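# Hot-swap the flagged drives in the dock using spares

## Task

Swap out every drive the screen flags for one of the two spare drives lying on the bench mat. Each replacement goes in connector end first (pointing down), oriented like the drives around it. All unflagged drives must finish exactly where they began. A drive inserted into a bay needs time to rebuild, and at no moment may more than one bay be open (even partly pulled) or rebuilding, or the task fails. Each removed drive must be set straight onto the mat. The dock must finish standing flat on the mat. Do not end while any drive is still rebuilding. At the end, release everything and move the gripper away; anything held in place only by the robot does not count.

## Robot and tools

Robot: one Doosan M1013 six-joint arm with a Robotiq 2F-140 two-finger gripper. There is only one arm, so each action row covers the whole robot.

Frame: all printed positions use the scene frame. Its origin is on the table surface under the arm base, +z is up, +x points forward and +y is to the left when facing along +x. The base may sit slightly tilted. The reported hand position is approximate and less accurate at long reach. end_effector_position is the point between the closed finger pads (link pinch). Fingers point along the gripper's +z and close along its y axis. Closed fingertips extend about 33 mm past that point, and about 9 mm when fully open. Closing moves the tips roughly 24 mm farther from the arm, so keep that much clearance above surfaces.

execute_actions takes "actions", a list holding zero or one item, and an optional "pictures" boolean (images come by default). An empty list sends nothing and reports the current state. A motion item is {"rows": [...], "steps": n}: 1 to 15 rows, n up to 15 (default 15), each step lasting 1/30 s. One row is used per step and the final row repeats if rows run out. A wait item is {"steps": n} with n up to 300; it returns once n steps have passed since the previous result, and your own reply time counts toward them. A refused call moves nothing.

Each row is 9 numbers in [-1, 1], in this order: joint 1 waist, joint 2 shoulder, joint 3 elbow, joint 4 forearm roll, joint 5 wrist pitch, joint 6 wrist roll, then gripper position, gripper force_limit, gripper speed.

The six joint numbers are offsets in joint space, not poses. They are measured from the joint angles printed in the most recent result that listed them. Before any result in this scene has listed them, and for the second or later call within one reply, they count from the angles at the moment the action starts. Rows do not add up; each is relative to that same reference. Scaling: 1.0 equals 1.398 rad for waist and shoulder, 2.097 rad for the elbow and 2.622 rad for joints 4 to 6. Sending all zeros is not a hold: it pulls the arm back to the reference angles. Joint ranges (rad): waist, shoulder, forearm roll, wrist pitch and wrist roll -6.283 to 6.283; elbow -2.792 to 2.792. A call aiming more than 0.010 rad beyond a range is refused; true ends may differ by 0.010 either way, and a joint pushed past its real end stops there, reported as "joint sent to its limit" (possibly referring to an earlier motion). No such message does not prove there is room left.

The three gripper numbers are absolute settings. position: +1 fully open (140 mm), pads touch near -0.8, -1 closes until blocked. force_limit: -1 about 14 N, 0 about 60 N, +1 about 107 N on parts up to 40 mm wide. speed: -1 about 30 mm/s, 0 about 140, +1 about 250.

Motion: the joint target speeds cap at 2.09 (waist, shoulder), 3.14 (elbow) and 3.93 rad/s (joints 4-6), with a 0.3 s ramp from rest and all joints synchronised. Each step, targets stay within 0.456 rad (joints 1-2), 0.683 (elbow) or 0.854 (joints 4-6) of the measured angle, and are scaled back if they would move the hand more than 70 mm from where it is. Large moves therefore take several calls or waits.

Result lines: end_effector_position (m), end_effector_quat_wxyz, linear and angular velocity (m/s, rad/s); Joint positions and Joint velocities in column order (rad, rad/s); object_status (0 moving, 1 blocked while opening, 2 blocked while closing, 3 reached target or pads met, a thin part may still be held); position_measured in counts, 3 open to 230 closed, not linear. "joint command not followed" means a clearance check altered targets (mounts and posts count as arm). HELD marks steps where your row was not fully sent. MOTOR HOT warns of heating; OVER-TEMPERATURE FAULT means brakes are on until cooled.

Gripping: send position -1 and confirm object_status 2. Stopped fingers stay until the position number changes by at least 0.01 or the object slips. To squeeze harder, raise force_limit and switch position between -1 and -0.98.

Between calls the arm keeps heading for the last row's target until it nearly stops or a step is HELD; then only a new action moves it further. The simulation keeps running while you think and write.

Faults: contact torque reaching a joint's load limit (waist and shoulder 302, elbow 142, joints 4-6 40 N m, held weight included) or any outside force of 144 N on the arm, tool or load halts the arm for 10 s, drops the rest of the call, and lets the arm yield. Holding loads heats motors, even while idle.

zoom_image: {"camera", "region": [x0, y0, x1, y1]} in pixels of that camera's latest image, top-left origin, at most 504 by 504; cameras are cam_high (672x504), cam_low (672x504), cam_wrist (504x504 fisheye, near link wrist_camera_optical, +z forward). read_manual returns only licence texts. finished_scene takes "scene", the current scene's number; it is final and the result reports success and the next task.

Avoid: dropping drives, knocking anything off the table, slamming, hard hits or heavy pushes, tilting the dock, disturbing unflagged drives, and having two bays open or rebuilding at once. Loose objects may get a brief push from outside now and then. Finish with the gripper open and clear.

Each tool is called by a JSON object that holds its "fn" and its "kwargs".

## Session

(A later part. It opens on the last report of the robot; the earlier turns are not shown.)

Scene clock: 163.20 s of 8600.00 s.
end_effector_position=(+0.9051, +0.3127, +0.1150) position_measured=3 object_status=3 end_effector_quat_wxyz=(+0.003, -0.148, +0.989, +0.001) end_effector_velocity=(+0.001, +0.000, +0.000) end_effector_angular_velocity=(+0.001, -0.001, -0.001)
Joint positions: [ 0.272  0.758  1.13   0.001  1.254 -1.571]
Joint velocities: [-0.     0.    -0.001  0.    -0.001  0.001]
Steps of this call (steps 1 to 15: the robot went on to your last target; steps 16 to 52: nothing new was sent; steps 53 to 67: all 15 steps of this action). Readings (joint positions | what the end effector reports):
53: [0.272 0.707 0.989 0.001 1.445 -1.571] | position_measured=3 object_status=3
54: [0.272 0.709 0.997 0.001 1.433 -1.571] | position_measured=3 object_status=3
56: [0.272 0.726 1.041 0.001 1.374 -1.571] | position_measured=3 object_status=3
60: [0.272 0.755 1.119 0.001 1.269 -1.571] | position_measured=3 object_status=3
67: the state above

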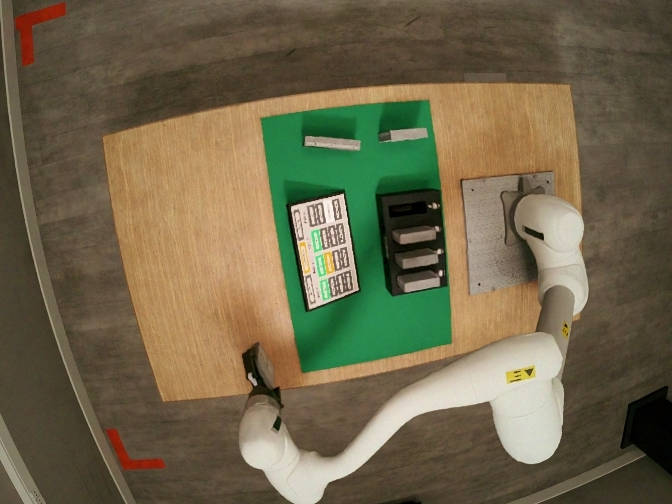

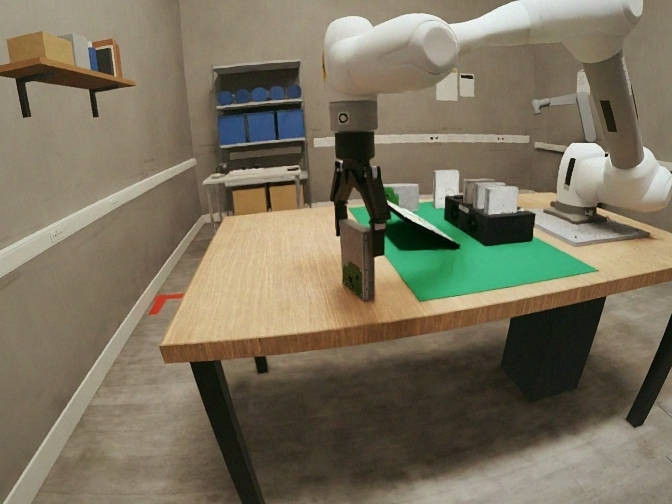

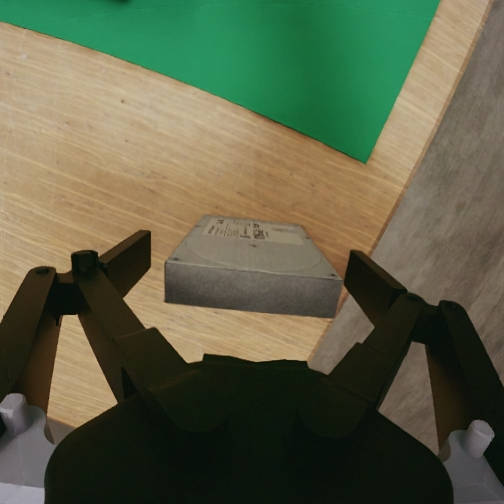

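{"fn": "execute_actions", "kwargs": {"actions": [{"rows":[[0,0.0064,-0.0041,0,0,0,1,0.6,-0.3],[0,0.0064,-0.0041,0,0,0,1,0.6,-0.3],[0,0.0064,-0.0041,0,0,0,1,0.6,-0.3],[0,0.0064,-0.0041,0,0,0,-1,0.6,-0.3]],"steps":15}], "pictures": false}}

{"fn": "execute_actions", "kwargs": {"actions": [{"steps":10}], "pictures": false}}

{"fn": "execute_actions", "kwargs": {"actions": [{"rows":[[0,-0.06,-0.08,0,0.096,0,-1,0.6,-0.3]],"steps":15}]}}

Scene clock: 177.03 s of 8600.00 s.
end_effector_position=(+0.9089, +0.3137, +0.1110) position_measured=65 object_status=0 end_effector_quat_wxyz=(+0.002, -0.148, +0.989, +0.001) end_effector_velocity=(+0.001, -0.001, +0.001) end_effector_angular_velocity=(-0.001, -0.002, -0.000)
Joint positions: [ 0.271  0.767  1.121  0.001  1.254 -1.571]
Joint velocities: [-0.001 -0.    -0.001 -0.001  0.    -0.001]
Steps of this call (steps 1 to 15: the robot went on to your last target; steps 16 to 400: nothing new was sent; steps 401 to 415: all 15 steps of this action). Readings (joint positions | what the end effector reports):
401: [0.271 0.759 1.129 0.001 1.254 -1.571] | position_measured=3 object_status=3
402: [0.271 0.762 1.126 0.001 1.254 -1.571] | position_measured=3 object_status=3
404: [0.271 0.767 1.122 0.001 1.254 -1.571] | position_measured=3 object_status=0
408: [0.271 0.767 1.121 0.001 1.254 -1.571] | position_measured=25 object_status=0
415: the state above

Scene clock: 177.37 s of 8600.00 s.
end_effector_position=(+0.9089, +0.3138, +0.1111) position_measured=77 object_status=2 end_effector_quat_wxyz=(+0.002, -0.148, +0.989, +0.001) end_effector_velocity=(+0.001, +0.001, +0.001) end_effector_angular_velocity=(-0.000, -0.003, +0.002)
Joint positions: [ 0.271  0.767  1.121  0.001  1.254 -1.571]
Joint velocities: [ 0.001 -0.    -0.002 -0.001 -0.     0.   ]
Steps of this call (steps 1 to 10: the robot went on to your last target). Readings (joint positions | what the end effector reports):
1: [0.271 0.767 1.121 0.001 1.254 -1.571] | position_measured=71 object_status=0
2: [0.271 0.767 1.121 0.001 1.254 -1.571] | position_measured=76 object_status=0
4: [0.271 0.767 1.121 0.001 1.254 -1.571] | position_measured=77 object_status=0
8: [0.271 0.767 1.121 0.001 1.254 -1.571] | position_measured=77 object_status=2
10: the state above

Scene clock: 177.87 s of 8600.00 s.
end_effector_position=(+0.8964, +0.3099, +0.2827) position_measured=77 object_status=2 end_effector_quat_wxyz=(+0.002, -0.148, +0.989, +0.001) end_effector_velocity=(-0.001, +0.001, +0.001) end_effector_angular_velocity=(-0.000, +0.003, +0.001)
Joint positions: [ 0.271  0.684  0.953  0.001  1.505 -1.571]
Joint velocities: [ 0.001  0.    -0.002  0.     0.005 -0.   ]
Steps of this call (steps 1 to 15: all 15 steps of this action). Readings (joint positions | what the end effector reports):
1: [0.271 0.767 1.120 0.001 1.255 -1.571] | position_measured=77 object_status=2
2: [0.271 0.764 1.113 0.001 1.267 -1.571] | position_measured=77 object_status=2
4: [0.271 0.744 1.074 0.001 1.325 -1.571] | position_measured=77 object_status=2
8: [0.271 0.705 0.997 0.001 1.439 -1.571] | position_measured=77 object_status=2
15: the state above

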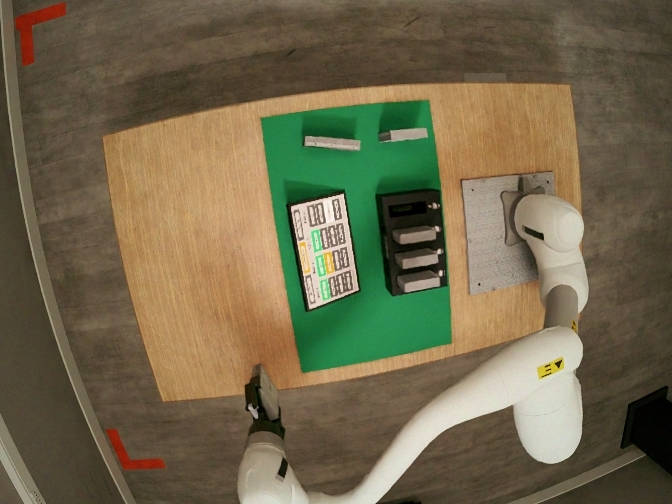

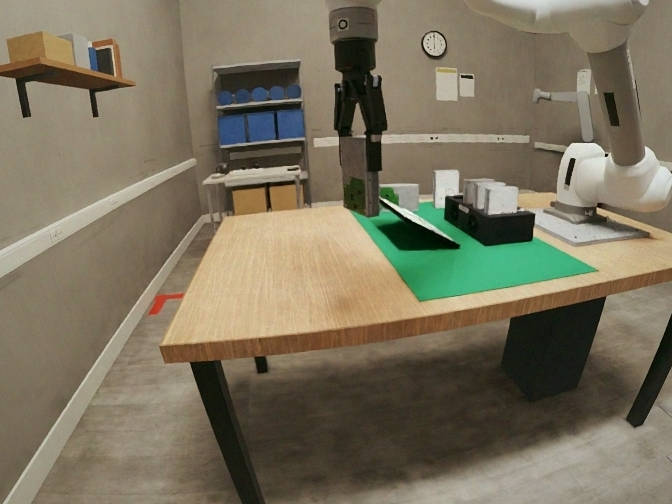

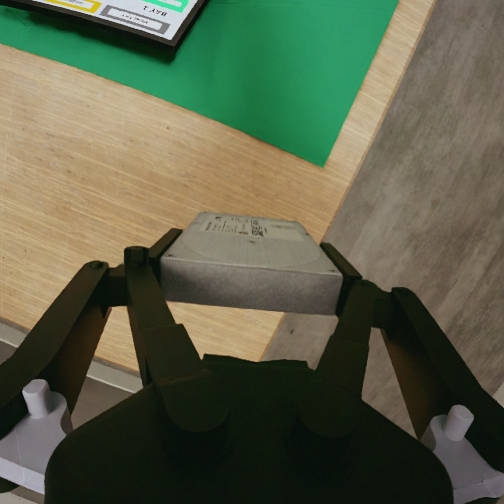

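{"fn": "execute_actions", "kwargs": {"actions": [{"rows":[[-0.399,-0.601,0.506,0,-0.0843,0.499,-1,0.6,-0.3]],"steps":15}], "pictures": false}}

{"fn": "execute_actions", "kwargs": {"actions": [{"steps":45}], "pictures": false}}

{"fn": "execute_actions", "kwargs": {"actions": [{"rows":[[0,0.038,0.053,0,-0.0626,0,-1,0.6,-0.3]],"steps":15}]}}

Scene clock: 182.33 s of 8600.00 s.
end_effector_position=(+0.7986, +0.0865, +0.2955) position_measured=77 object_status=2 end_effector_quat_wxyz=(-0.010, +0.195, +0.981, -0.001) end_effector_velocity=(-0.362, -0.391, -0.007) end_effector_angular_velocity=(-0.028, +0.123, -1.556)
Joint positions: [ 0.041  0.438  1.32   0.001  1.409 -1.112]
Joint velocities: [-0.456 -0.591  0.885  0.001 -0.173  1.101]
Steps of this call (steps 1 to 15: the robot went on to your last target; steps 16 to 119: nothing new was sent; steps 120 to 134: all 15 steps of this action). Readings (joint positions | what the end effector reports):
120: [0.271 0.682 0.954 0.001 1.505 -1.570] | position_measured=77 object_status=2
121: [0.265 0.676 0.963 0.001 1.502 -1.558] | position_measured=77 object_status=2
123: [0.232 0.643 1.014 0.001 1.486 -1.495] | position_measured=77 object_status=2
127: [0.159 0.570 1.122 0.001 1.455 -1.360] | position_measured=77 object_status=2
134: the state above

Scene clock: 183.83 s of 8600.00 s.
end_effector_position=(+0.4320, -0.0805, +0.2900) position_measured=77 object_status=2 end_effector_quat_wxyz=(+0.000, +0.707, +0.708, +0.003) end_effector_velocity=(-0.000, -0.000, -0.000) end_effector_angular_velocity=(-0.000, +0.001, +0.001)
Joint positions: [-0.286 -0.157  2.015  0.001  1.284 -0.263]
Joint velocities: [-0.001  0.     0.001 -0.001 -0.    -0.001]
Steps of this call (steps 1 to 45: the robot went on to your last target). Readings (joint positions | what the end effector reports):
1: [0.025 0.418 1.350 0.001 1.404 -1.075] | position_measured=77 object_status=2
2: [0.011 0.398 1.380 0.001 1.398 -1.037] | position_measured=77 object_status=2
4: [-0.017 0.356 1.441 0.001 1.387 -0.963] | position_measured=77 object_status=2
8: [-0.071 0.263 1.554 0.001 1.367 -0.825] | position_measured=77 object_status=2
45: the state above
The arm was judged still, so your last target was given up. Only a new action makes it travel on or press farther. Fingers that are still opening or closing keep moving.

Scene clock: 184.33 s of 8600.00 s.
end_effector_position=(+0.4319, -0.0803, +0.2088) position_measured=77 object_status=2 end_effector_quat_wxyz=(+0.000, +0.707, +0.708, +0.003) end_effector_velocity=(-0.000, -0.000, -0.001) end_effector_angular_velocity=(+0.000, +0.001, +0.000)
Joint positions: [-0.286 -0.104  2.126  0.001  1.12  -0.263]
Joint velocities: [-0.001  0.001  0.001  0.    -0.    -0.001]
Steps of this call (steps 1 to 15: all 15 steps of this action). Readings (joint positions | what the end effector reports):
1: [-0.286 -0.156 2.016 0.001 1.283 -0.263] | position_measured=77 object_status=2
2: [-0.286 -0.153 2.023 0.001 1.271 -0.263] | position_measured=77 object_status=2
4: [-0.286 -0.132 2.067 0.001 1.206 -0.263] | position_measured=77 object_status=2
8: [-0.286 -0.104 2.125 0.001 1.122 -0.263] | position_measured=77 object_status=2
15: the state above

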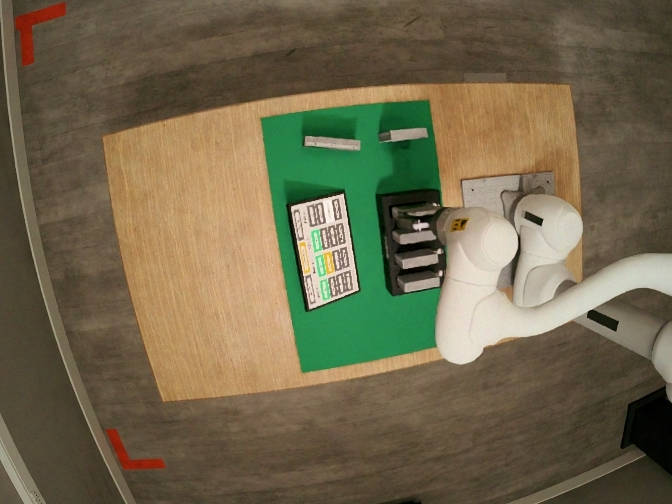

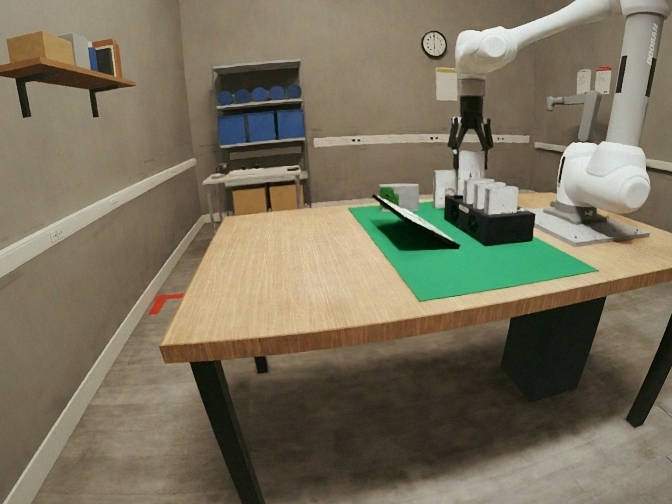

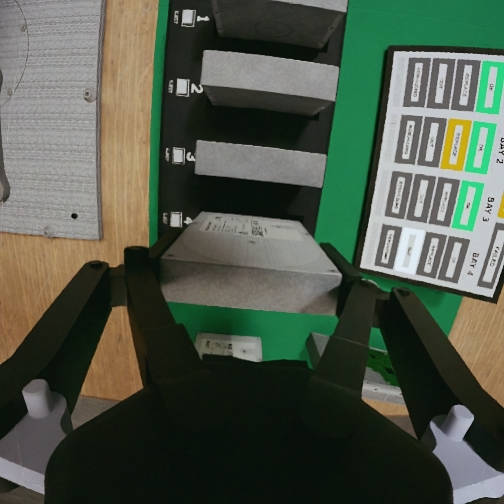

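{"fn": "execute_actions", "kwargs": {"actions": [{"rows":[[0,0.007,0.004,0,-0.007,0,-1,0.6,-0.3],[0,0.007,0.004,0,-0.007,0,-1,0.6,-0.3],[0,0.007,0.004,0,-0.007,0,-1,0.6,-0.3],[0,0.007,0.004,0,-0.007,0,-1,0.6,-0.3],[0,0.0133,0.0103,0,-0.0154,0,-1,0.6,-0.3]],"steps":12}]}}

{"fn": "zoom_image", "kwargs": {"camera": "cam_low", "region": [420,130,560,250]}}

Scene clock: 189.47 s of 8600.00 s.
end_effector_position=(+0.4333, -0.0805, +0.1900) position_measured=77 object_status=2 end_effector_quat_wxyz=(+0.001, +0.707, +0.708, +0.003) end_effector_velocity=(-0.001, +0.001, -0.002) end_effector_angular_velocity=(+0.002, +0.001, -0.001)
Joint positions: [-0.286 -0.085  2.147  0.001  1.08  -0.263]
Joint velocities: [ 0.     0.001  0.003  0.002 -0.002 -0.   ]
Steps of this call (steps 1 to 15: the robot went on to your last target; steps 16 to 142: nothing new was sent; steps 143 to 154: all 12 steps of this action). Readings (joint positions | what the end effector reports):
143: [-0.286 -0.103 2.126 0.001 1.119 -0.263] | position_measured=77 object_status=2
144: [-0.286 -0.099 2.129 0.001 1.111 -0.263] | position_measured=77 object_status=2
146: [-0.286 -0.095 2.134 0.001 1.103 -0.263] | position_measured=77 object_status=2
150: [-0.286 -0.086 2.146 0.001 1.082 -0.263] | position_measured=77 object_status=2
154: the state above

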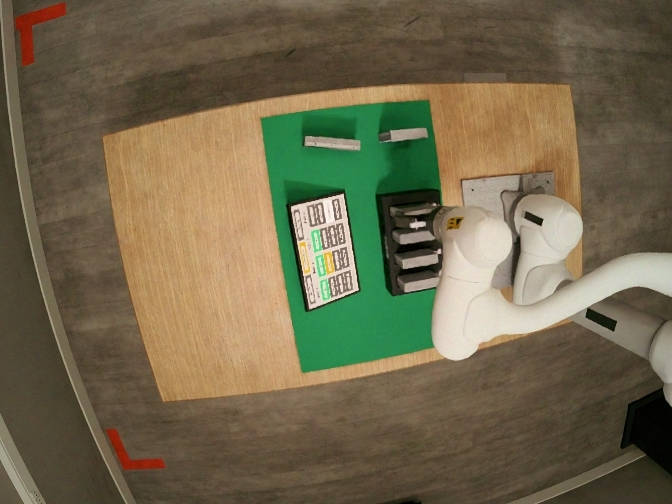

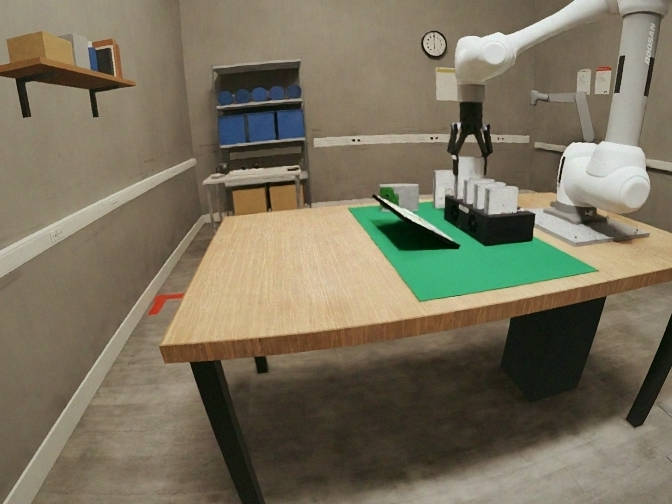

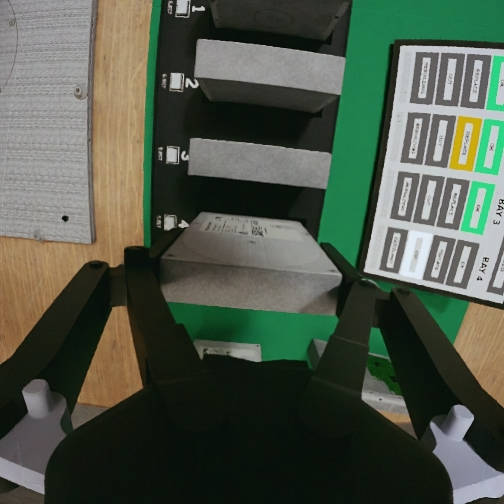

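Region (420, 130, 560, 250) of cam_low's 672x504 image, scaled by 3.600, with more detail than that image has; it fills the top 432 rows of this view, and the rest is white.

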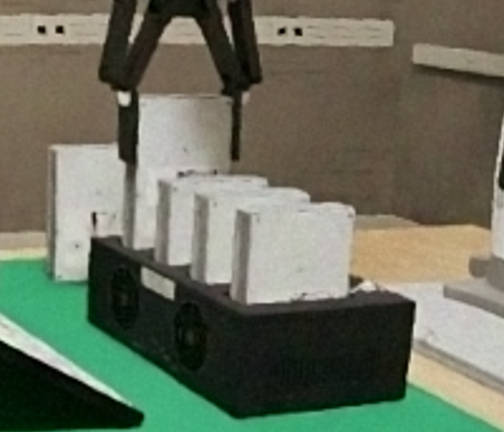

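{"fn": "execute_actions", "kwargs": {"actions": [{"rows":[[0,0.012,0.01,0,-0.0144,0,-1,0.6,-0.3],[0,0.012,0.01,0,-0.0144,0,-1,0.6,-0.3],[0,0.012,0.01,0,-0.0144,0,-1,0.6,-0.3],[0,0.0255,0.02,0,-0.0296,0,-1,0.6,-0.3],[0,0.0255,0.02,0,-0.0296,0,-1,0.6,-0.3],[0,0.0255,0.02,0,-0.0296,0,-1,0.6,-0.3],[0,0.04,0.030,0,-0.0457,0,-1,0.6,-0.3]],"steps":15}], "pictures": false}}

{"fn": "execute_actions", "kwargs": {"actions": [{"rows":[[0,0.004,0.002,0,-0.0037,0,-1,0.6,-0.3],[0,0.004,0.002,0,-0.0037,0,-1,0.6,-0.3],[0,0.004,0.002,0,-0.0037,0,-1,0.6,-0.3],[0,0.009,0.005,0,-0.0088,0,-1,0.6,-0.3]],"steps":15}]}}

Scene clock: 196.67 s of 8600.00 s.
end_effector_position=(+0.4338, -0.0805, +0.1355) position_measured=77 object_status=2 end_effector_quat_wxyz=(+0.001, +0.707, +0.708, +0.003) end_effector_velocity=(-0.000, +0.001, -0.001) end_effector_angular_velocity=(+0.001, +0.000, -0.001)
Joint positions: [-0.286 -0.029  2.21   0.001  0.96  -0.263]
Joint velocities: [ 0.001  0.001  0.002  0.001 -0.003  0.001]
Steps of this call (steps 1 to 15: the robot went on to your last target; steps 16 to 201: nothing new was sent; steps 202 to 216: all 15 steps of this action). Readings (joint positions | what the end effector reports):
202: [-0.286 -0.084 2.148 0.001 1.078 -0.263] | position_measured=77 object_status=2
203: [-0.286 -0.080 2.154 0.001 1.067 -0.263] | position_measured=77 object_status=2
205: [-0.286 -0.069 2.167 0.001 1.044 -0.263] | position_measured=77 object_status=2
209: [-0.286 -0.044 2.195 0.001 0.989 -0.263] | position_measured=77 object_status=2
216: the state above

Scene clock: 197.17 s of 8600.00 s.
end_effector_position=(+0.4339, -0.0805, +0.1250) position_measured=78 object_status=2 end_effector_quat_wxyz=(+0.001, +0.707, +0.708, +0.003) end_effector_velocity=(+0.001, -0.001, +0.001) end_effector_angular_velocity=(-0.001, -0.001, -0.001)
Joint positions: [-0.286 -0.017  2.221  0.001  0.937 -0.263]
Joint velocities: [-0.001  0.    -0.001 -0.001  0.     0.001]
Steps of this call (steps 1 to 15: all 15 steps of this action). Readings (joint positions | what the end effector reports):
1: [-0.286 -0.029 2.210 0.001 0.959 -0.263] | position_measured=77 object_status=2
2: [-0.286 -0.027 2.212 0.001 0.955 -0.263] | position_measured=77 object_status=2
4: [-0.286 -0.024 2.214 0.001 0.950 -0.263] | position_measured=77 object_status=2
8: [-0.286 -0.017 2.220 0.001 0.937 -0.263] | position_measured=77 object_status=2
15: the state above

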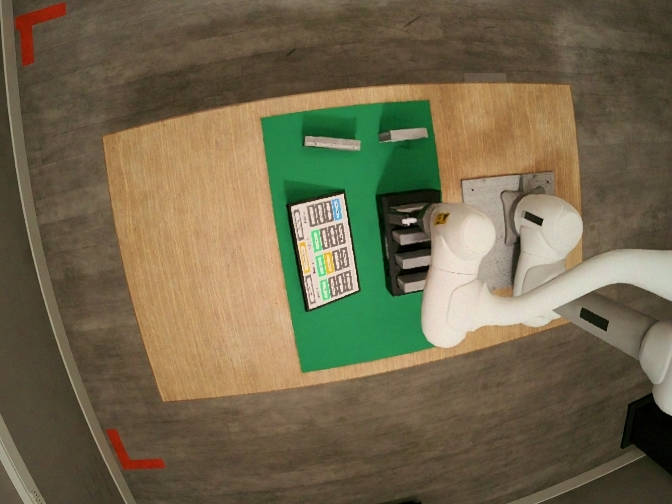

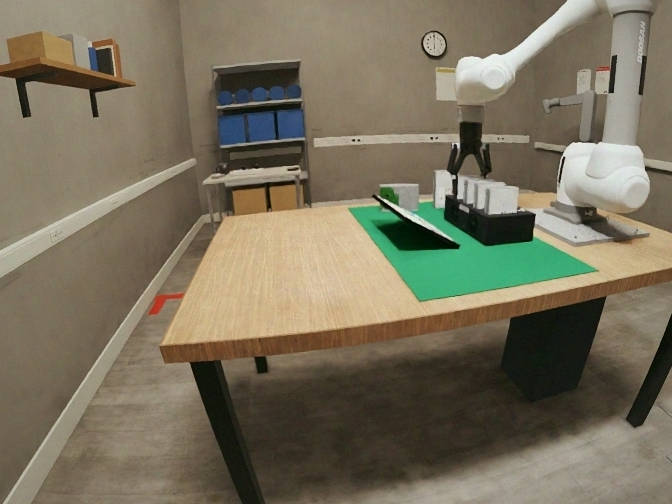

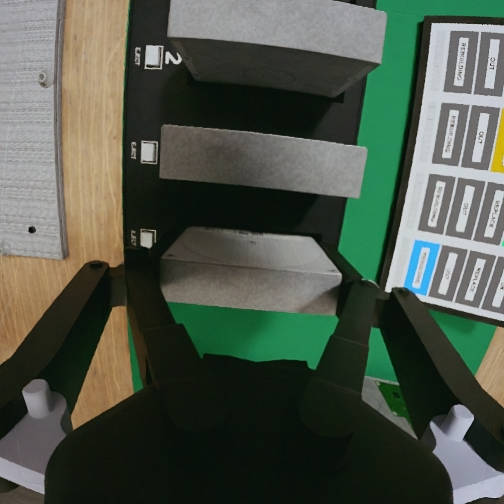

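{"fn": "execute_actions", "kwargs": {"actions": [{"rows":[[0,0,0,0,0,0,1,0.6,0]],"steps":12}], "pictures": false}}

{"fn": "execute_actions", "kwargs": {"actions": [{"rows":[[0,-0.08,-0.064,0,0.094,0,1,0.6,0]],"steps":12}], "pictures": false}}

{"fn": "execute_actions", "kwargs": {"actions": [{"rows":[[-0.1505,0.255,-0.143,0,-0.0215,-0.579,0.2,0.6,0]],"steps":15}], "pictures": false}}

{"fn": "execute_actions", "kwargs": {"actions": [{"steps":20}]}}

Scene clock: 204.77 s of 8600.00 s.
end_effector_position=(+0.4339, -0.0805, +0.1250) position_measured=3 object_status=0 end_effector_quat_wxyz=(+0.001, +0.707, +0.708, +0.003) end_effector_velocity=(-0.000, +0.000, -0.000) end_effector_angular_velocity=(+0.001, +0.001, +0.001)
Joint positions: [-0.286 -0.017  2.221  0.001  0.937 -0.263]
Joint velocities: [-0.     0.001  0.     0.    -0.    -0.001]
Steps of this call (steps 1 to 15: the robot went on to your last target; steps 16 to 216: nothing new was sent; steps 217 to 228: all 12 steps of this action). Readings (joint positions | what the end effector reports):
217: [-0.286 -0.017 2.221 0.001 0.937 -0.263] | position_measured=78 object_status=0
218: [-0.286 -0.017 2.220 0.001 0.937 -0.263] | position_measured=78 object_status=0
220: [-0.286 -0.017 2.220 0.001 0.937 -0.263] | position_measured=57 object_status=0
224: [-0.286 -0.017 2.221 0.001 0.937 -0.263] | position_measured=26 object_status=0
228: the state above

Scene clock: 205.17 s of 8600.00 s.
end_effector_position=(+0.4311, -0.0801, +0.2392) position_measured=3 object_status=3 end_effector_quat_wxyz=(+0.001, +0.707, +0.708, +0.003) end_effector_velocity=(-0.001, -0.000, +0.005) end_effector_angular_velocity=(+0.000, +0.003, -0.001)
Joint positions: [-0.286 -0.128  2.087  0.001  1.183 -0.263]
Joint velocities: [-0.001 -0.003 -0.007 -0.001  0.012  0.001]
Steps of this call (steps 1 to 12: all 12 steps of this action). Readings (joint positions | what the end effector reports):
1: [-0.286 -0.017 2.221 0.001 0.937 -0.263] | position_measured=3 object_status=0
2: [-0.286 -0.021 2.216 0.001 0.948 -0.263] | position_measured=3 object_status=0
4: [-0.286 -0.049 2.182 0.001 1.011 -0.263] | position_measured=3 object_status=0
8: [-0.286 -0.116 2.102 0.001 1.155 -0.263] | position_measured=3 object_status=3
12: the state above

Scene clock: 205.67 s of 8600.00 s.
end_effector_position=(+0.5496, -0.2020, +0.2194) position_measured=103 object_status=0 end_effector_quat_wxyz=(+0.002, +0.404, +0.915, +0.002) end_effector_velocity=(+0.197, -0.269, -0.076) end_effector_angular_velocity=(-0.012, -0.005, +2.547)
Joint positions: [-0.435  0.124  1.875  0.001  1.143 -1.149]
Joint velocities: [-0.287  0.483 -0.405 -0.    -0.075 -2.835]
Steps of this call (steps 1 to 15: all 15 steps of this action). Readings (joint positions | what the end effector reports):
1: [-0.287 -0.128 2.086 0.001 1.183 -0.264] | position_measured=3 object_status=0
2: [-0.289 -0.123 2.082 0.001 1.182 -0.277] | position_measured=9 object_status=0
4: [-0.306 -0.095 2.059 0.001 1.177 -0.343] | position_measured=24 object_status=0
8: [-0.359 -0.005 1.983 0.001 1.163 -0.587] | position_measured=54 object_status=0
15: the state above

Scene clock: 206.33 s of 8600.00 s.
end_effector_position=(+0.5893, -0.2625, +0.1996) position_measured=104 object_status=3 end_effector_quat_wxyz=(+0.002, +0.131, +0.991, +0.002) end_effector_velocity=(-0.001, +0.001, -0.001) end_effector_angular_velocity=(+0.002, +0.001, -0.000)
Joint positions: [-0.497  0.228  1.787  0.001  1.126 -1.781]
Joint velocities: [ 0.     0.     0.002  0.001 -0.001 -0.   ]
Steps of this call (steps 1 to 20: the robot went on to your last target). Readings (joint positions | what the end effector reports):
1: [-0.445 0.140 1.861 0.001 1.140 -1.246] | position_measured=104 object_status=0
2: [-0.454 0.157 1.848 0.001 1.138 -1.344] | position_measured=104 object_status=0
4: [-0.472 0.187 1.822 0.001 1.133 -1.526] | position_measured=104 object_status=0
8: [-0.494 0.223 1.791 0.001 1.127 -1.751] | position_measured=104 object_status=3
20: the state above

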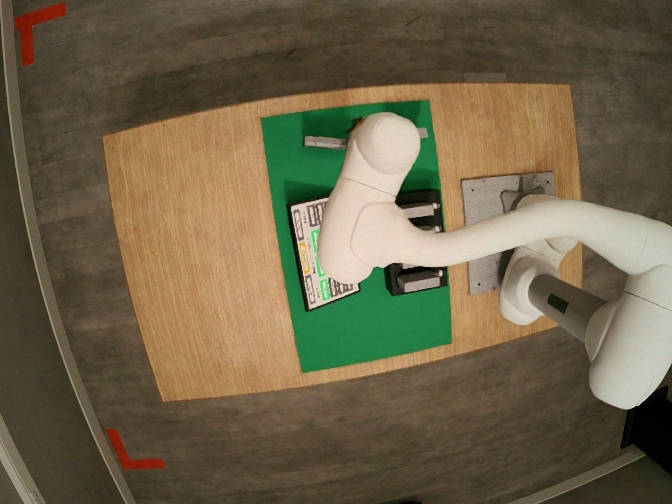

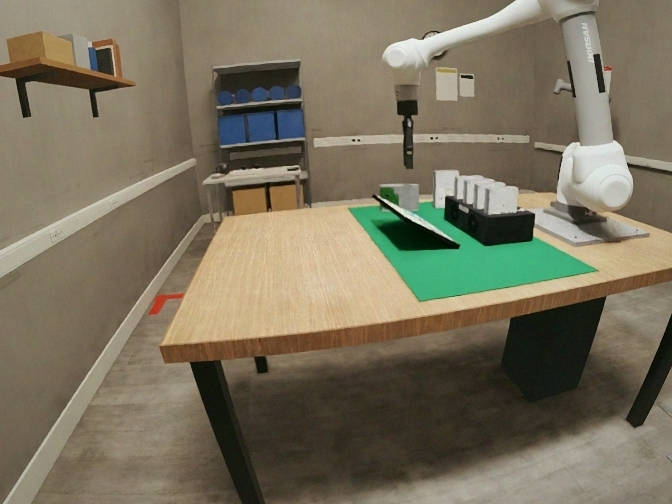

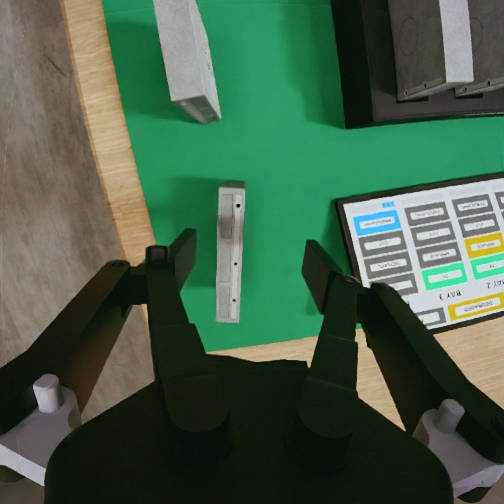

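{"fn": "execute_actions", "kwargs": {"actions": [{"rows":[[-0.028,-0.01,0.008,0,0,-0.038,0.2,1,0]],"steps":8}], "pictures": false}}

{"fn": "execute_actions", "kwargs": {"actions": [{"rows":[[0,0.071,0.052,0,-0.0805,0,0.2,1,0]],"steps":15}]}}

Scene clock: 213.70 s of 8600.00 s.
end_effector_position=(+0.5699, -0.2805, +0.2000) position_measured=104 object_status=3 end_effector_quat_wxyz=(+0.001, +0.101, +0.995, +0.002) end_effector_velocity=(-0.001, -0.000, +0.000) end_effector_angular_velocity=(-0.001, -0.000, +0.011)
Joint positions: [-0.536  0.215  1.804  0.001  1.126 -1.88 ]
Joint velocities: [-0.001 -0.001  0.001 -0.001 -0.    -0.011]
Steps of this call (steps 1 to 15: the robot went on to your last target; steps 16 to 213: nothing new was sent; steps 214 to 221: all 8 steps of this action). Readings (joint positions | what the end effector reports):
214: [-0.497 0.228 1.787 0.001 1.126 -1.783] | position_measured=104 object_status=3
215: [-0.502 0.227 1.789 0.001 1.126 -1.795] | position_measured=104 object_status=3
217: [-0.523 0.219 1.798 0.001 1.126 -1.849] | position_measured=104 object_status=3
221: the state above

Scene clock: 214.20 s of 8600.00 s.
end_effector_position=(+0.5699, -0.2800, +0.0851) position_measured=104 object_status=3 end_effector_quat_wxyz=(+0.002, +0.101, +0.995, +0.002) end_effector_velocity=(-0.001, -0.000, -0.002) end_effector_angular_velocity=(+0.000, +0.002, -0.002)
Joint positions: [-0.536  0.314  1.913  0.001  0.915 -1.88 ]
Joint velocities: [-0.001  0.002  0.001 -0.001 -0.001  0.002]
Steps of this call (steps 1 to 15: all 15 steps of this action). Readings (joint positions | what the end effector reports):
1: [-0.536 0.215 1.805 0.001 1.125 -1.881] | position_measured=104 object_status=3
2: [-0.536 0.220 1.810 0.001 1.113 -1.881] | position_measured=104 object_status=3
4: [-0.536 0.250 1.843 0.001 1.050 -1.881] | position_measured=104 object_status=3
8: [-0.536 0.307 1.906 0.001 0.930 -1.881] | position_measured=104 object_status=3
15: the state above

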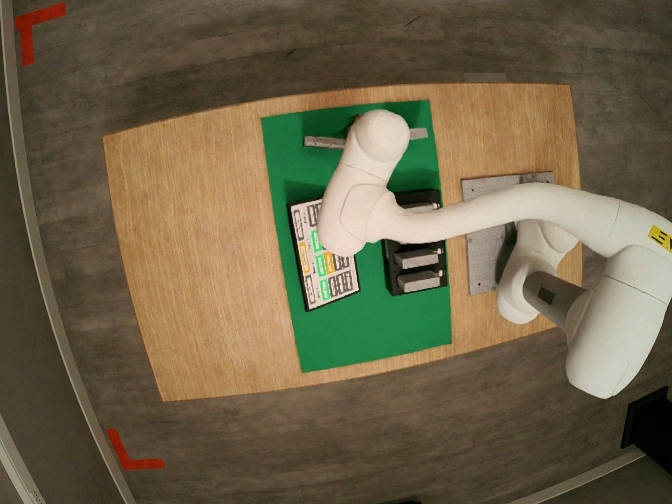

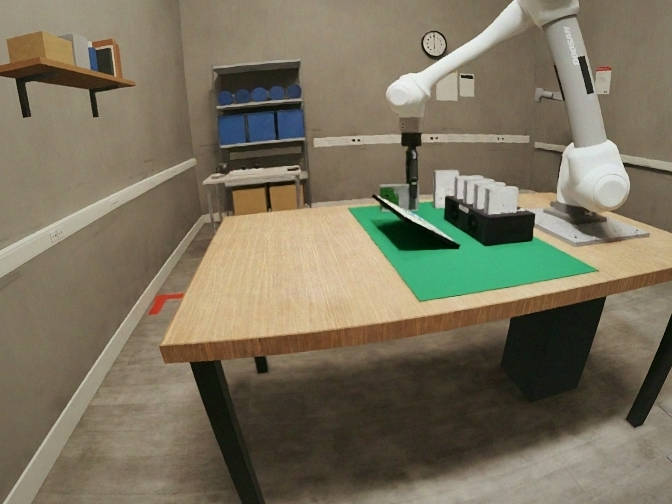

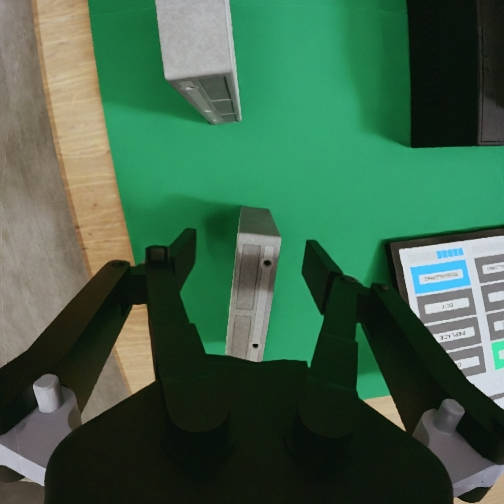

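{"fn": "execute_actions", "kwargs": {"actions": [{"rows":[[0.0062,0.0117,-0.0111,0,0.0027,0.015,0.2,1,0],[0.0062,0.0117,-0.0111,0,0.0027,0.015,0.2,1,0],[0.0062,0.0117,-0.0111,0,0.0027,0.015,0.2,1,0],[0.0062,0.0117,-0.0111,0,0.0027,0.015,0.2,1,0],[0.0062,0.0117,-0.0111,0,0.0027,0.015,-1,1,-0.3]],"steps":15}], "pictures": false}}

{"fn": "execute_actions", "kwargs": {"actions": [{"steps":18}]}}

Scene clock: 221.43 s of 8600.00 s.
end_effector_position=(+0.5827, -0.2808, +0.0850) position_measured=160 object_status=0 end_effector_quat_wxyz=(+0.002, +0.116, +0.993, +0.002) end_effector_velocity=(-0.001, +0.001, -0.001) end_effector_angular_velocity=(+0.003, +0.000, -0.003)
Joint positions: [-0.527  0.33   1.89   0.001  0.922 -1.841]
Joint velocities: [-0.001  0.     0.002  0.004  0.    -0.   ]
Steps of this call (steps 1 to 15: the robot went on to your last target; steps 16 to 202: nothing new was sent; steps 203 to 217: all 15 steps of this action). Readings (joint positions | what the end effector reports):
203: [-0.536 0.314 1.912 0.001 0.915 -1.879] | position_measured=104 object_status=3
204: [-0.533 0.319 1.906 0.001 0.917 -1.867] | position_measured=104 object_status=3
206: [-0.528 0.328 1.892 0.001 0.921 -1.845] | position_measured=104 object_status=3
210: [-0.527 0.330 1.890 0.001 0.922 -1.841] | position_measured=120 object_status=0
217: the state above

Scene clock: 222.03 s of 8600.00 s.
end_effector_position=(+0.5828, -0.2808, +0.0850) position_measured=197 object_status=2 end_effector_quat_wxyz=(+0.002, +0.116, +0.993, +0.002) end_effector_velocity=(+0.001, -0.000, +0.000) end_effector_angular_velocity=(+0.000, -0.001, -0.000)
Joint positions: [-0.527  0.33   1.89   0.001  0.923 -1.841]
Joint velocities: [-0.001  0.    -0.001  0.001 -0.    -0.001]
Steps of this call (steps 1 to 15: the robot went on to your last target; steps 16 to 18: nothing new was sent). Readings (joint positions | what the end effector reports):
1: [-0.527 0.330 1.890 0.001 0.922 -1.841] | position_measured=166 object_status=0
2: [-0.527 0.330 1.890 0.001 0.922 -1.841] | position_measured=172 object_status=0
4: [-0.527 0.330 1.890 0.001 0.922 -1.841] | position_measured=183 object_status=0
8: [-0.527 0.330 1.890 0.001 0.923 -1.841] | position_measured=197 object_status=0
18: the state above
The arm was judged still, so your last target was given up. Only a new action makes it travel on or press farther. Fingers that are still opening or closing keep moving.

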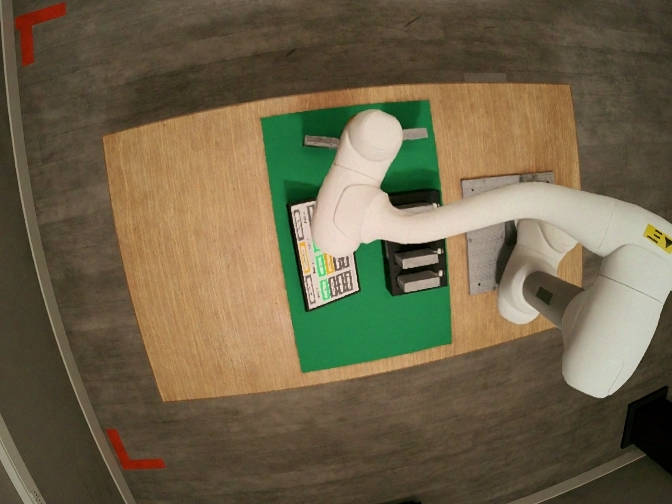

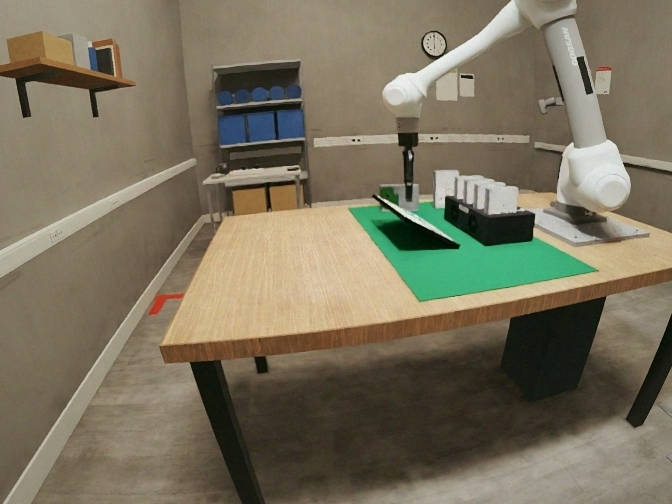

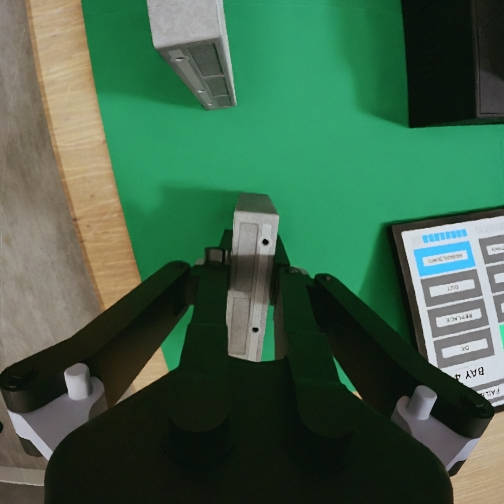

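{"fn": "execute_actions", "kwargs": {"actions": [{"rows":[[0,-0.2,0,0,0.107,0,-1,1,0]],"steps":15}], "pictures": false}}

{"fn": "execute_actions", "kwargs": {"actions": [{"rows":[[0.1,-0.03,0,0,0,-1,-1,1,0]],"steps":15}], "pictures": false}}

{"fn": "execute_actions", "kwargs": {"actions": [{"steps":25}], "pictures": false}}

Scene clock: 227.83 s of 8600.00 s.
end_effector_position=(+0.5006, -0.2364, +0.2523) position_measured=197 object_status=2 end_effector_quat_wxyz=(+0.002, +0.116, +0.993, +0.002) end_effector_velocity=(-0.041, +0.023, +0.063) end_effector_angular_velocity=(+0.000, -0.001, -0.000)
Joint positions: [-0.527  0.053  1.889  0.001  1.2   -1.841]
Joint velocities: [ 0.001 -0.113 -0.001  0.001  0.114  0.001]
Steps of this call (steps 1 to 159: nothing new was sent; steps 160 to 174: all 15 steps of this action). Readings (joint positions | what the end effector reports):
160: [-0.527 0.329 1.890 0.001 0.923 -1.841] | position_measured=197 object_status=2
161: [-0.527 0.324 1.890 0.001 0.929 -1.841] | position_measured=197 object_status=2
163: [-0.527 0.288 1.890 0.001 0.965 -1.841] | position_measured=197 object_status=2
167: [-0.527 0.187 1.890 0.001 1.066 -1.841] | position_measured=197 object_status=2
174: the state above

Scene clock: 228.33 s of 8600.00 s.
end_effector_position=(+0.5225, -0.1709, +0.2735) position_measured=197 object_status=2 end_effector_quat_wxyz=(+0.014, -0.540, +0.841, -0.015) end_effector_velocity=(+0.016, +0.060, +0.015) end_effector_angular_velocity=(-0.154, +0.012, +3.770)
Joint positions: [-0.403  0.015  1.889  0.001  1.2   -3.091]
Joint velocities: [ 0.111 -0.027  0.001  0.002 -0.001 -3.663]
Steps of this call (steps 1 to 15: all 15 steps of this action). Readings (joint positions | what the end effector reports):
1: [-0.527 0.051 1.889 0.001 1.202 -1.842] | position_measured=197 object_status=2
2: [-0.525 0.050 1.889 0.001 1.202 -1.854] | position_measured=197 object_status=2
4: [-0.514 0.046 1.889 0.001 1.202 -1.921] | position_measured=197 object_status=2
8: [-0.466 0.030 1.889 0.001 1.201 -2.228] | position_measured=197 object_status=2
15: the state above

Scene clock: 229.17 s of 8600.00 s.
end_effector_position=(+0.5247, -0.1628, +0.2757) position_measured=197 object_status=2 end_effector_quat_wxyz=(-0.001, +0.953, -0.302, +0.022) end_effector_velocity=(+0.001, -0.001, +0.001) end_effector_angular_velocity=(-0.001, -0.002, +0.000)
Joint positions: [-0.387  0.011  1.889  0.001  1.2   -4.463]
Joint velocities: [-0.     0.    -0.002 -0.     0.    -0.001]
Steps of this call (steps 1 to 25: the robot went on to your last target). Readings (joint positions | what the end effector reports):
1: [-0.399 0.014 1.889 0.001 1.200 -3.215] | position_measured=197 object_status=2
2: [-0.397 0.013 1.889 0.001 1.200 -3.340] | position_measured=197 object_status=2
4: [-0.393 0.012 1.889 0.001 1.200 -3.588] | position_measured=197 object_status=2
8: [-0.389 0.011 1.889 0.001 1.200 -4.066] | position_measured=197 object_status=2
25: the state above

{"fn": "execute_actions", "kwargs": {"actions": [{"rows":[[0.456,0,0,0,-0.64,-0.095,-1,1,0]],"steps":15}], "pictures": false}}

{"fn": "execute_actions", "kwargs": {"actions": [{"steps":40}], "pictures": false}}

{"fn": "execute_actions", "kwargs": {"actions": [{"rows":[[0,0.456,0.071,0,-0.2433,0,-1,1,0]],"steps":15}], "pictures": false}}

{"fn": "execute_actions", "kwargs": {"actions": [{"steps":30}]}}

Scene clock: 234.37 s of 8600.00 s.
end_effector_position=(+0.7081, -0.0334, +0.3256) position_measured=197 object_status=2 end_effector_quat_wxyz=(-0.007, +0.956, -0.110, +0.274) end_effector_velocity=(+0.337, +0.346, +0.200) end_effector_angular_velocity=(-0.209, -1.125, +0.687)
Joint positions: [-0.12   0.011  1.889  0.001  0.691 -4.58 ]
Joint velocities: [ 0.532  0.     0.     0.    -1.138 -0.187]
Steps of this call (steps 1 to 15: the robot went on to your last target; steps 16 to 141: nothing new was sent; steps 142 to 156: all 15 steps of this action). Readings (joint positions | what the end effector reports):
142: [-0.387 0.011 1.889 0.001 1.199 -4.463] | position_measured=197 object_status=2
143: [-0.380 0.011 1.889 0.001 1.187 -4.467] | position_measured=197 object_status=2
145: [-0.346 0.011 1.889 0.001 1.121 -4.486] | position_measured=197 object_status=2
149: [-0.259 0.011 1.889 0.001 0.958 -4.528] | position_measured=197 object_status=2
156: the state above

Scene clock: 235.70 s of 8600.00 s.
end_effector_position=(+0.8197, +0.2663, +0.6594) position_measured=197 object_status=2 end_effector_quat_wxyz=(-0.105, +0.645, +0.088, +0.752) end_effector_velocity=(+0.000, -0.001, -0.001) end_effector_angular_velocity=(+0.001, +0.002, -0.001)
Joint positions: [ 0.25   0.011  1.889  0.001 -0.477 -4.712]
Joint velocities: [-0.001  0.     0.001  0.     0.     0.001]
Steps of this call (steps 1 to 40: the robot went on to your last target). Readings (joint positions | what the end effector reports):
1: [-0.102 0.011 1.889 0.001 0.652 -4.586] | position_measured=197 object_status=2
2: [-0.085 0.011 1.889 0.001 0.613 -4.593] | position_measured=197 object_status=2
4: [-0.053 0.011 1.889 0.001 0.533 -4.604] | position_measured=197 object_status=2
8: [0.004 0.011 1.889 0.001 0.368 -4.624] | position_measured=197 object_status=2
40: the state above

Scene clock: 236.20 s of 8600.00 s.
end_effector_position=(+0.8960, +0.2880, +0.4458) position_measured=197 object_status=2 end_effector_quat_wxyz=(-0.103, +0.660, +0.090, +0.739) end_effector_velocity=(+0.109, +0.031, -0.509) end_effector_angular_velocity=(-0.053, +0.188, +0.000)
Joint positions: [ 0.25   0.295  1.963  0.001 -0.794 -4.712]
Joint velocities: [-0.001  0.633  0.134 -0.002 -0.572  0.001]
Steps of this call (steps 1 to 15: all 15 steps of this action). Readings (joint positions | what the end effector reports):
1: [0.250 0.011 1.890 0.001 -0.479 -4.712] | position_measured=197 object_status=2
2: [0.250 0.017 1.891 0.001 -0.488 -4.712] | position_measured=197 object_status=2
4: [0.250 0.053 1.903 0.001 -0.537 -4.712] | position_measured=197 object_status=2
8: [0.250 0.144 1.930 0.001 -0.650 -4.712] | position_measured=197 object_status=2
15: the state above

Scene clock: 237.20 s of 8600.00 s.
end_effector_position=(+0.9068, +0.2912, +0.1635) position_measured=197 object_status=2 end_effector_quat_wxyz=(-0.098, +0.699, +0.096, +0.702) end_effector_velocity=(-0.002, +0.002, -0.001) end_effector_angular_velocity=(-0.001, +0.002, +0.003)
Joint positions: [ 0.25   0.648  2.038  0.001 -1.115 -4.712]
Joint velocities: [ 0.002  0.     0.002 -0.002 -0.     0.   ]
Steps of this call (steps 1 to 30: the robot went on to your last target). Readings (joint positions | what the end effector reports):
1: [0.250 0.316 1.968 0.001 -0.814 -4.712] | position_measured=197 object_status=2
2: [0.250 0.337 1.972 0.001 -0.833 -4.712] | position_measured=197 object_status=2
4: [0.250 0.381 1.982 0.001 -0.872 -4.712] | position_measured=197 object_status=2
8: [0.250 0.467 2.000 0.001 -0.951 -4.712] | position_measured=197 object_status=2
30: the state above

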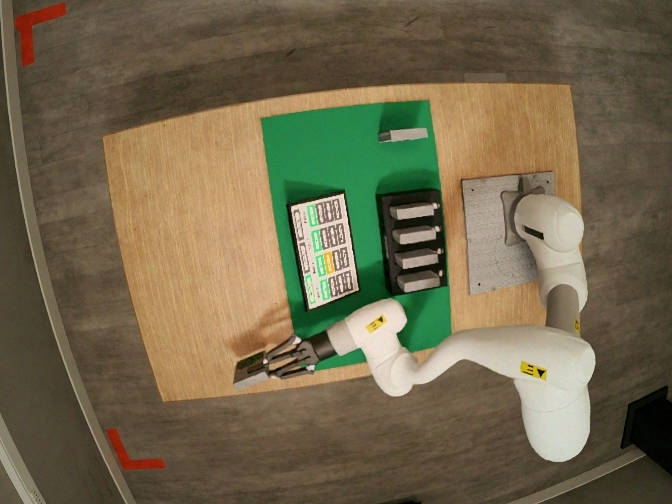

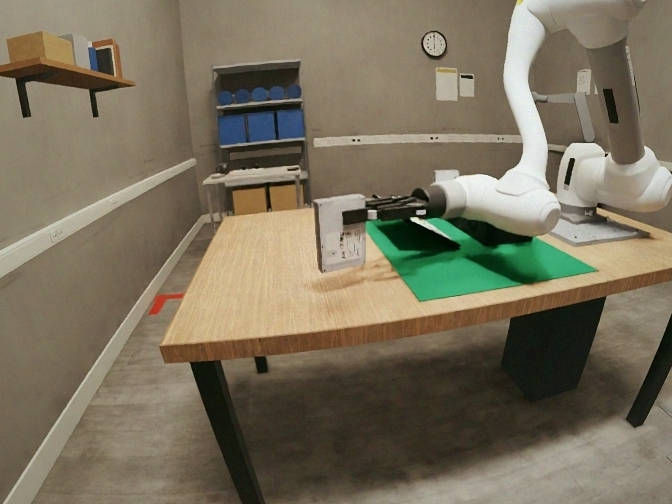

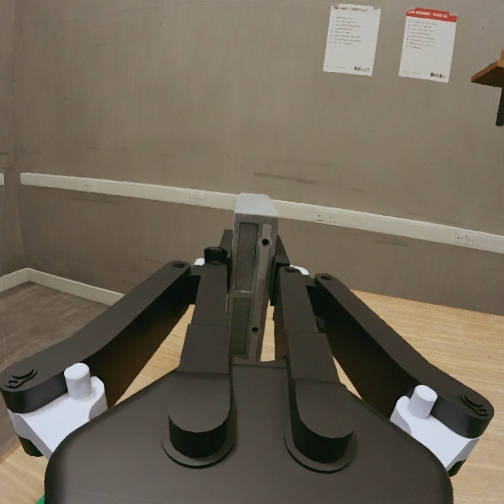

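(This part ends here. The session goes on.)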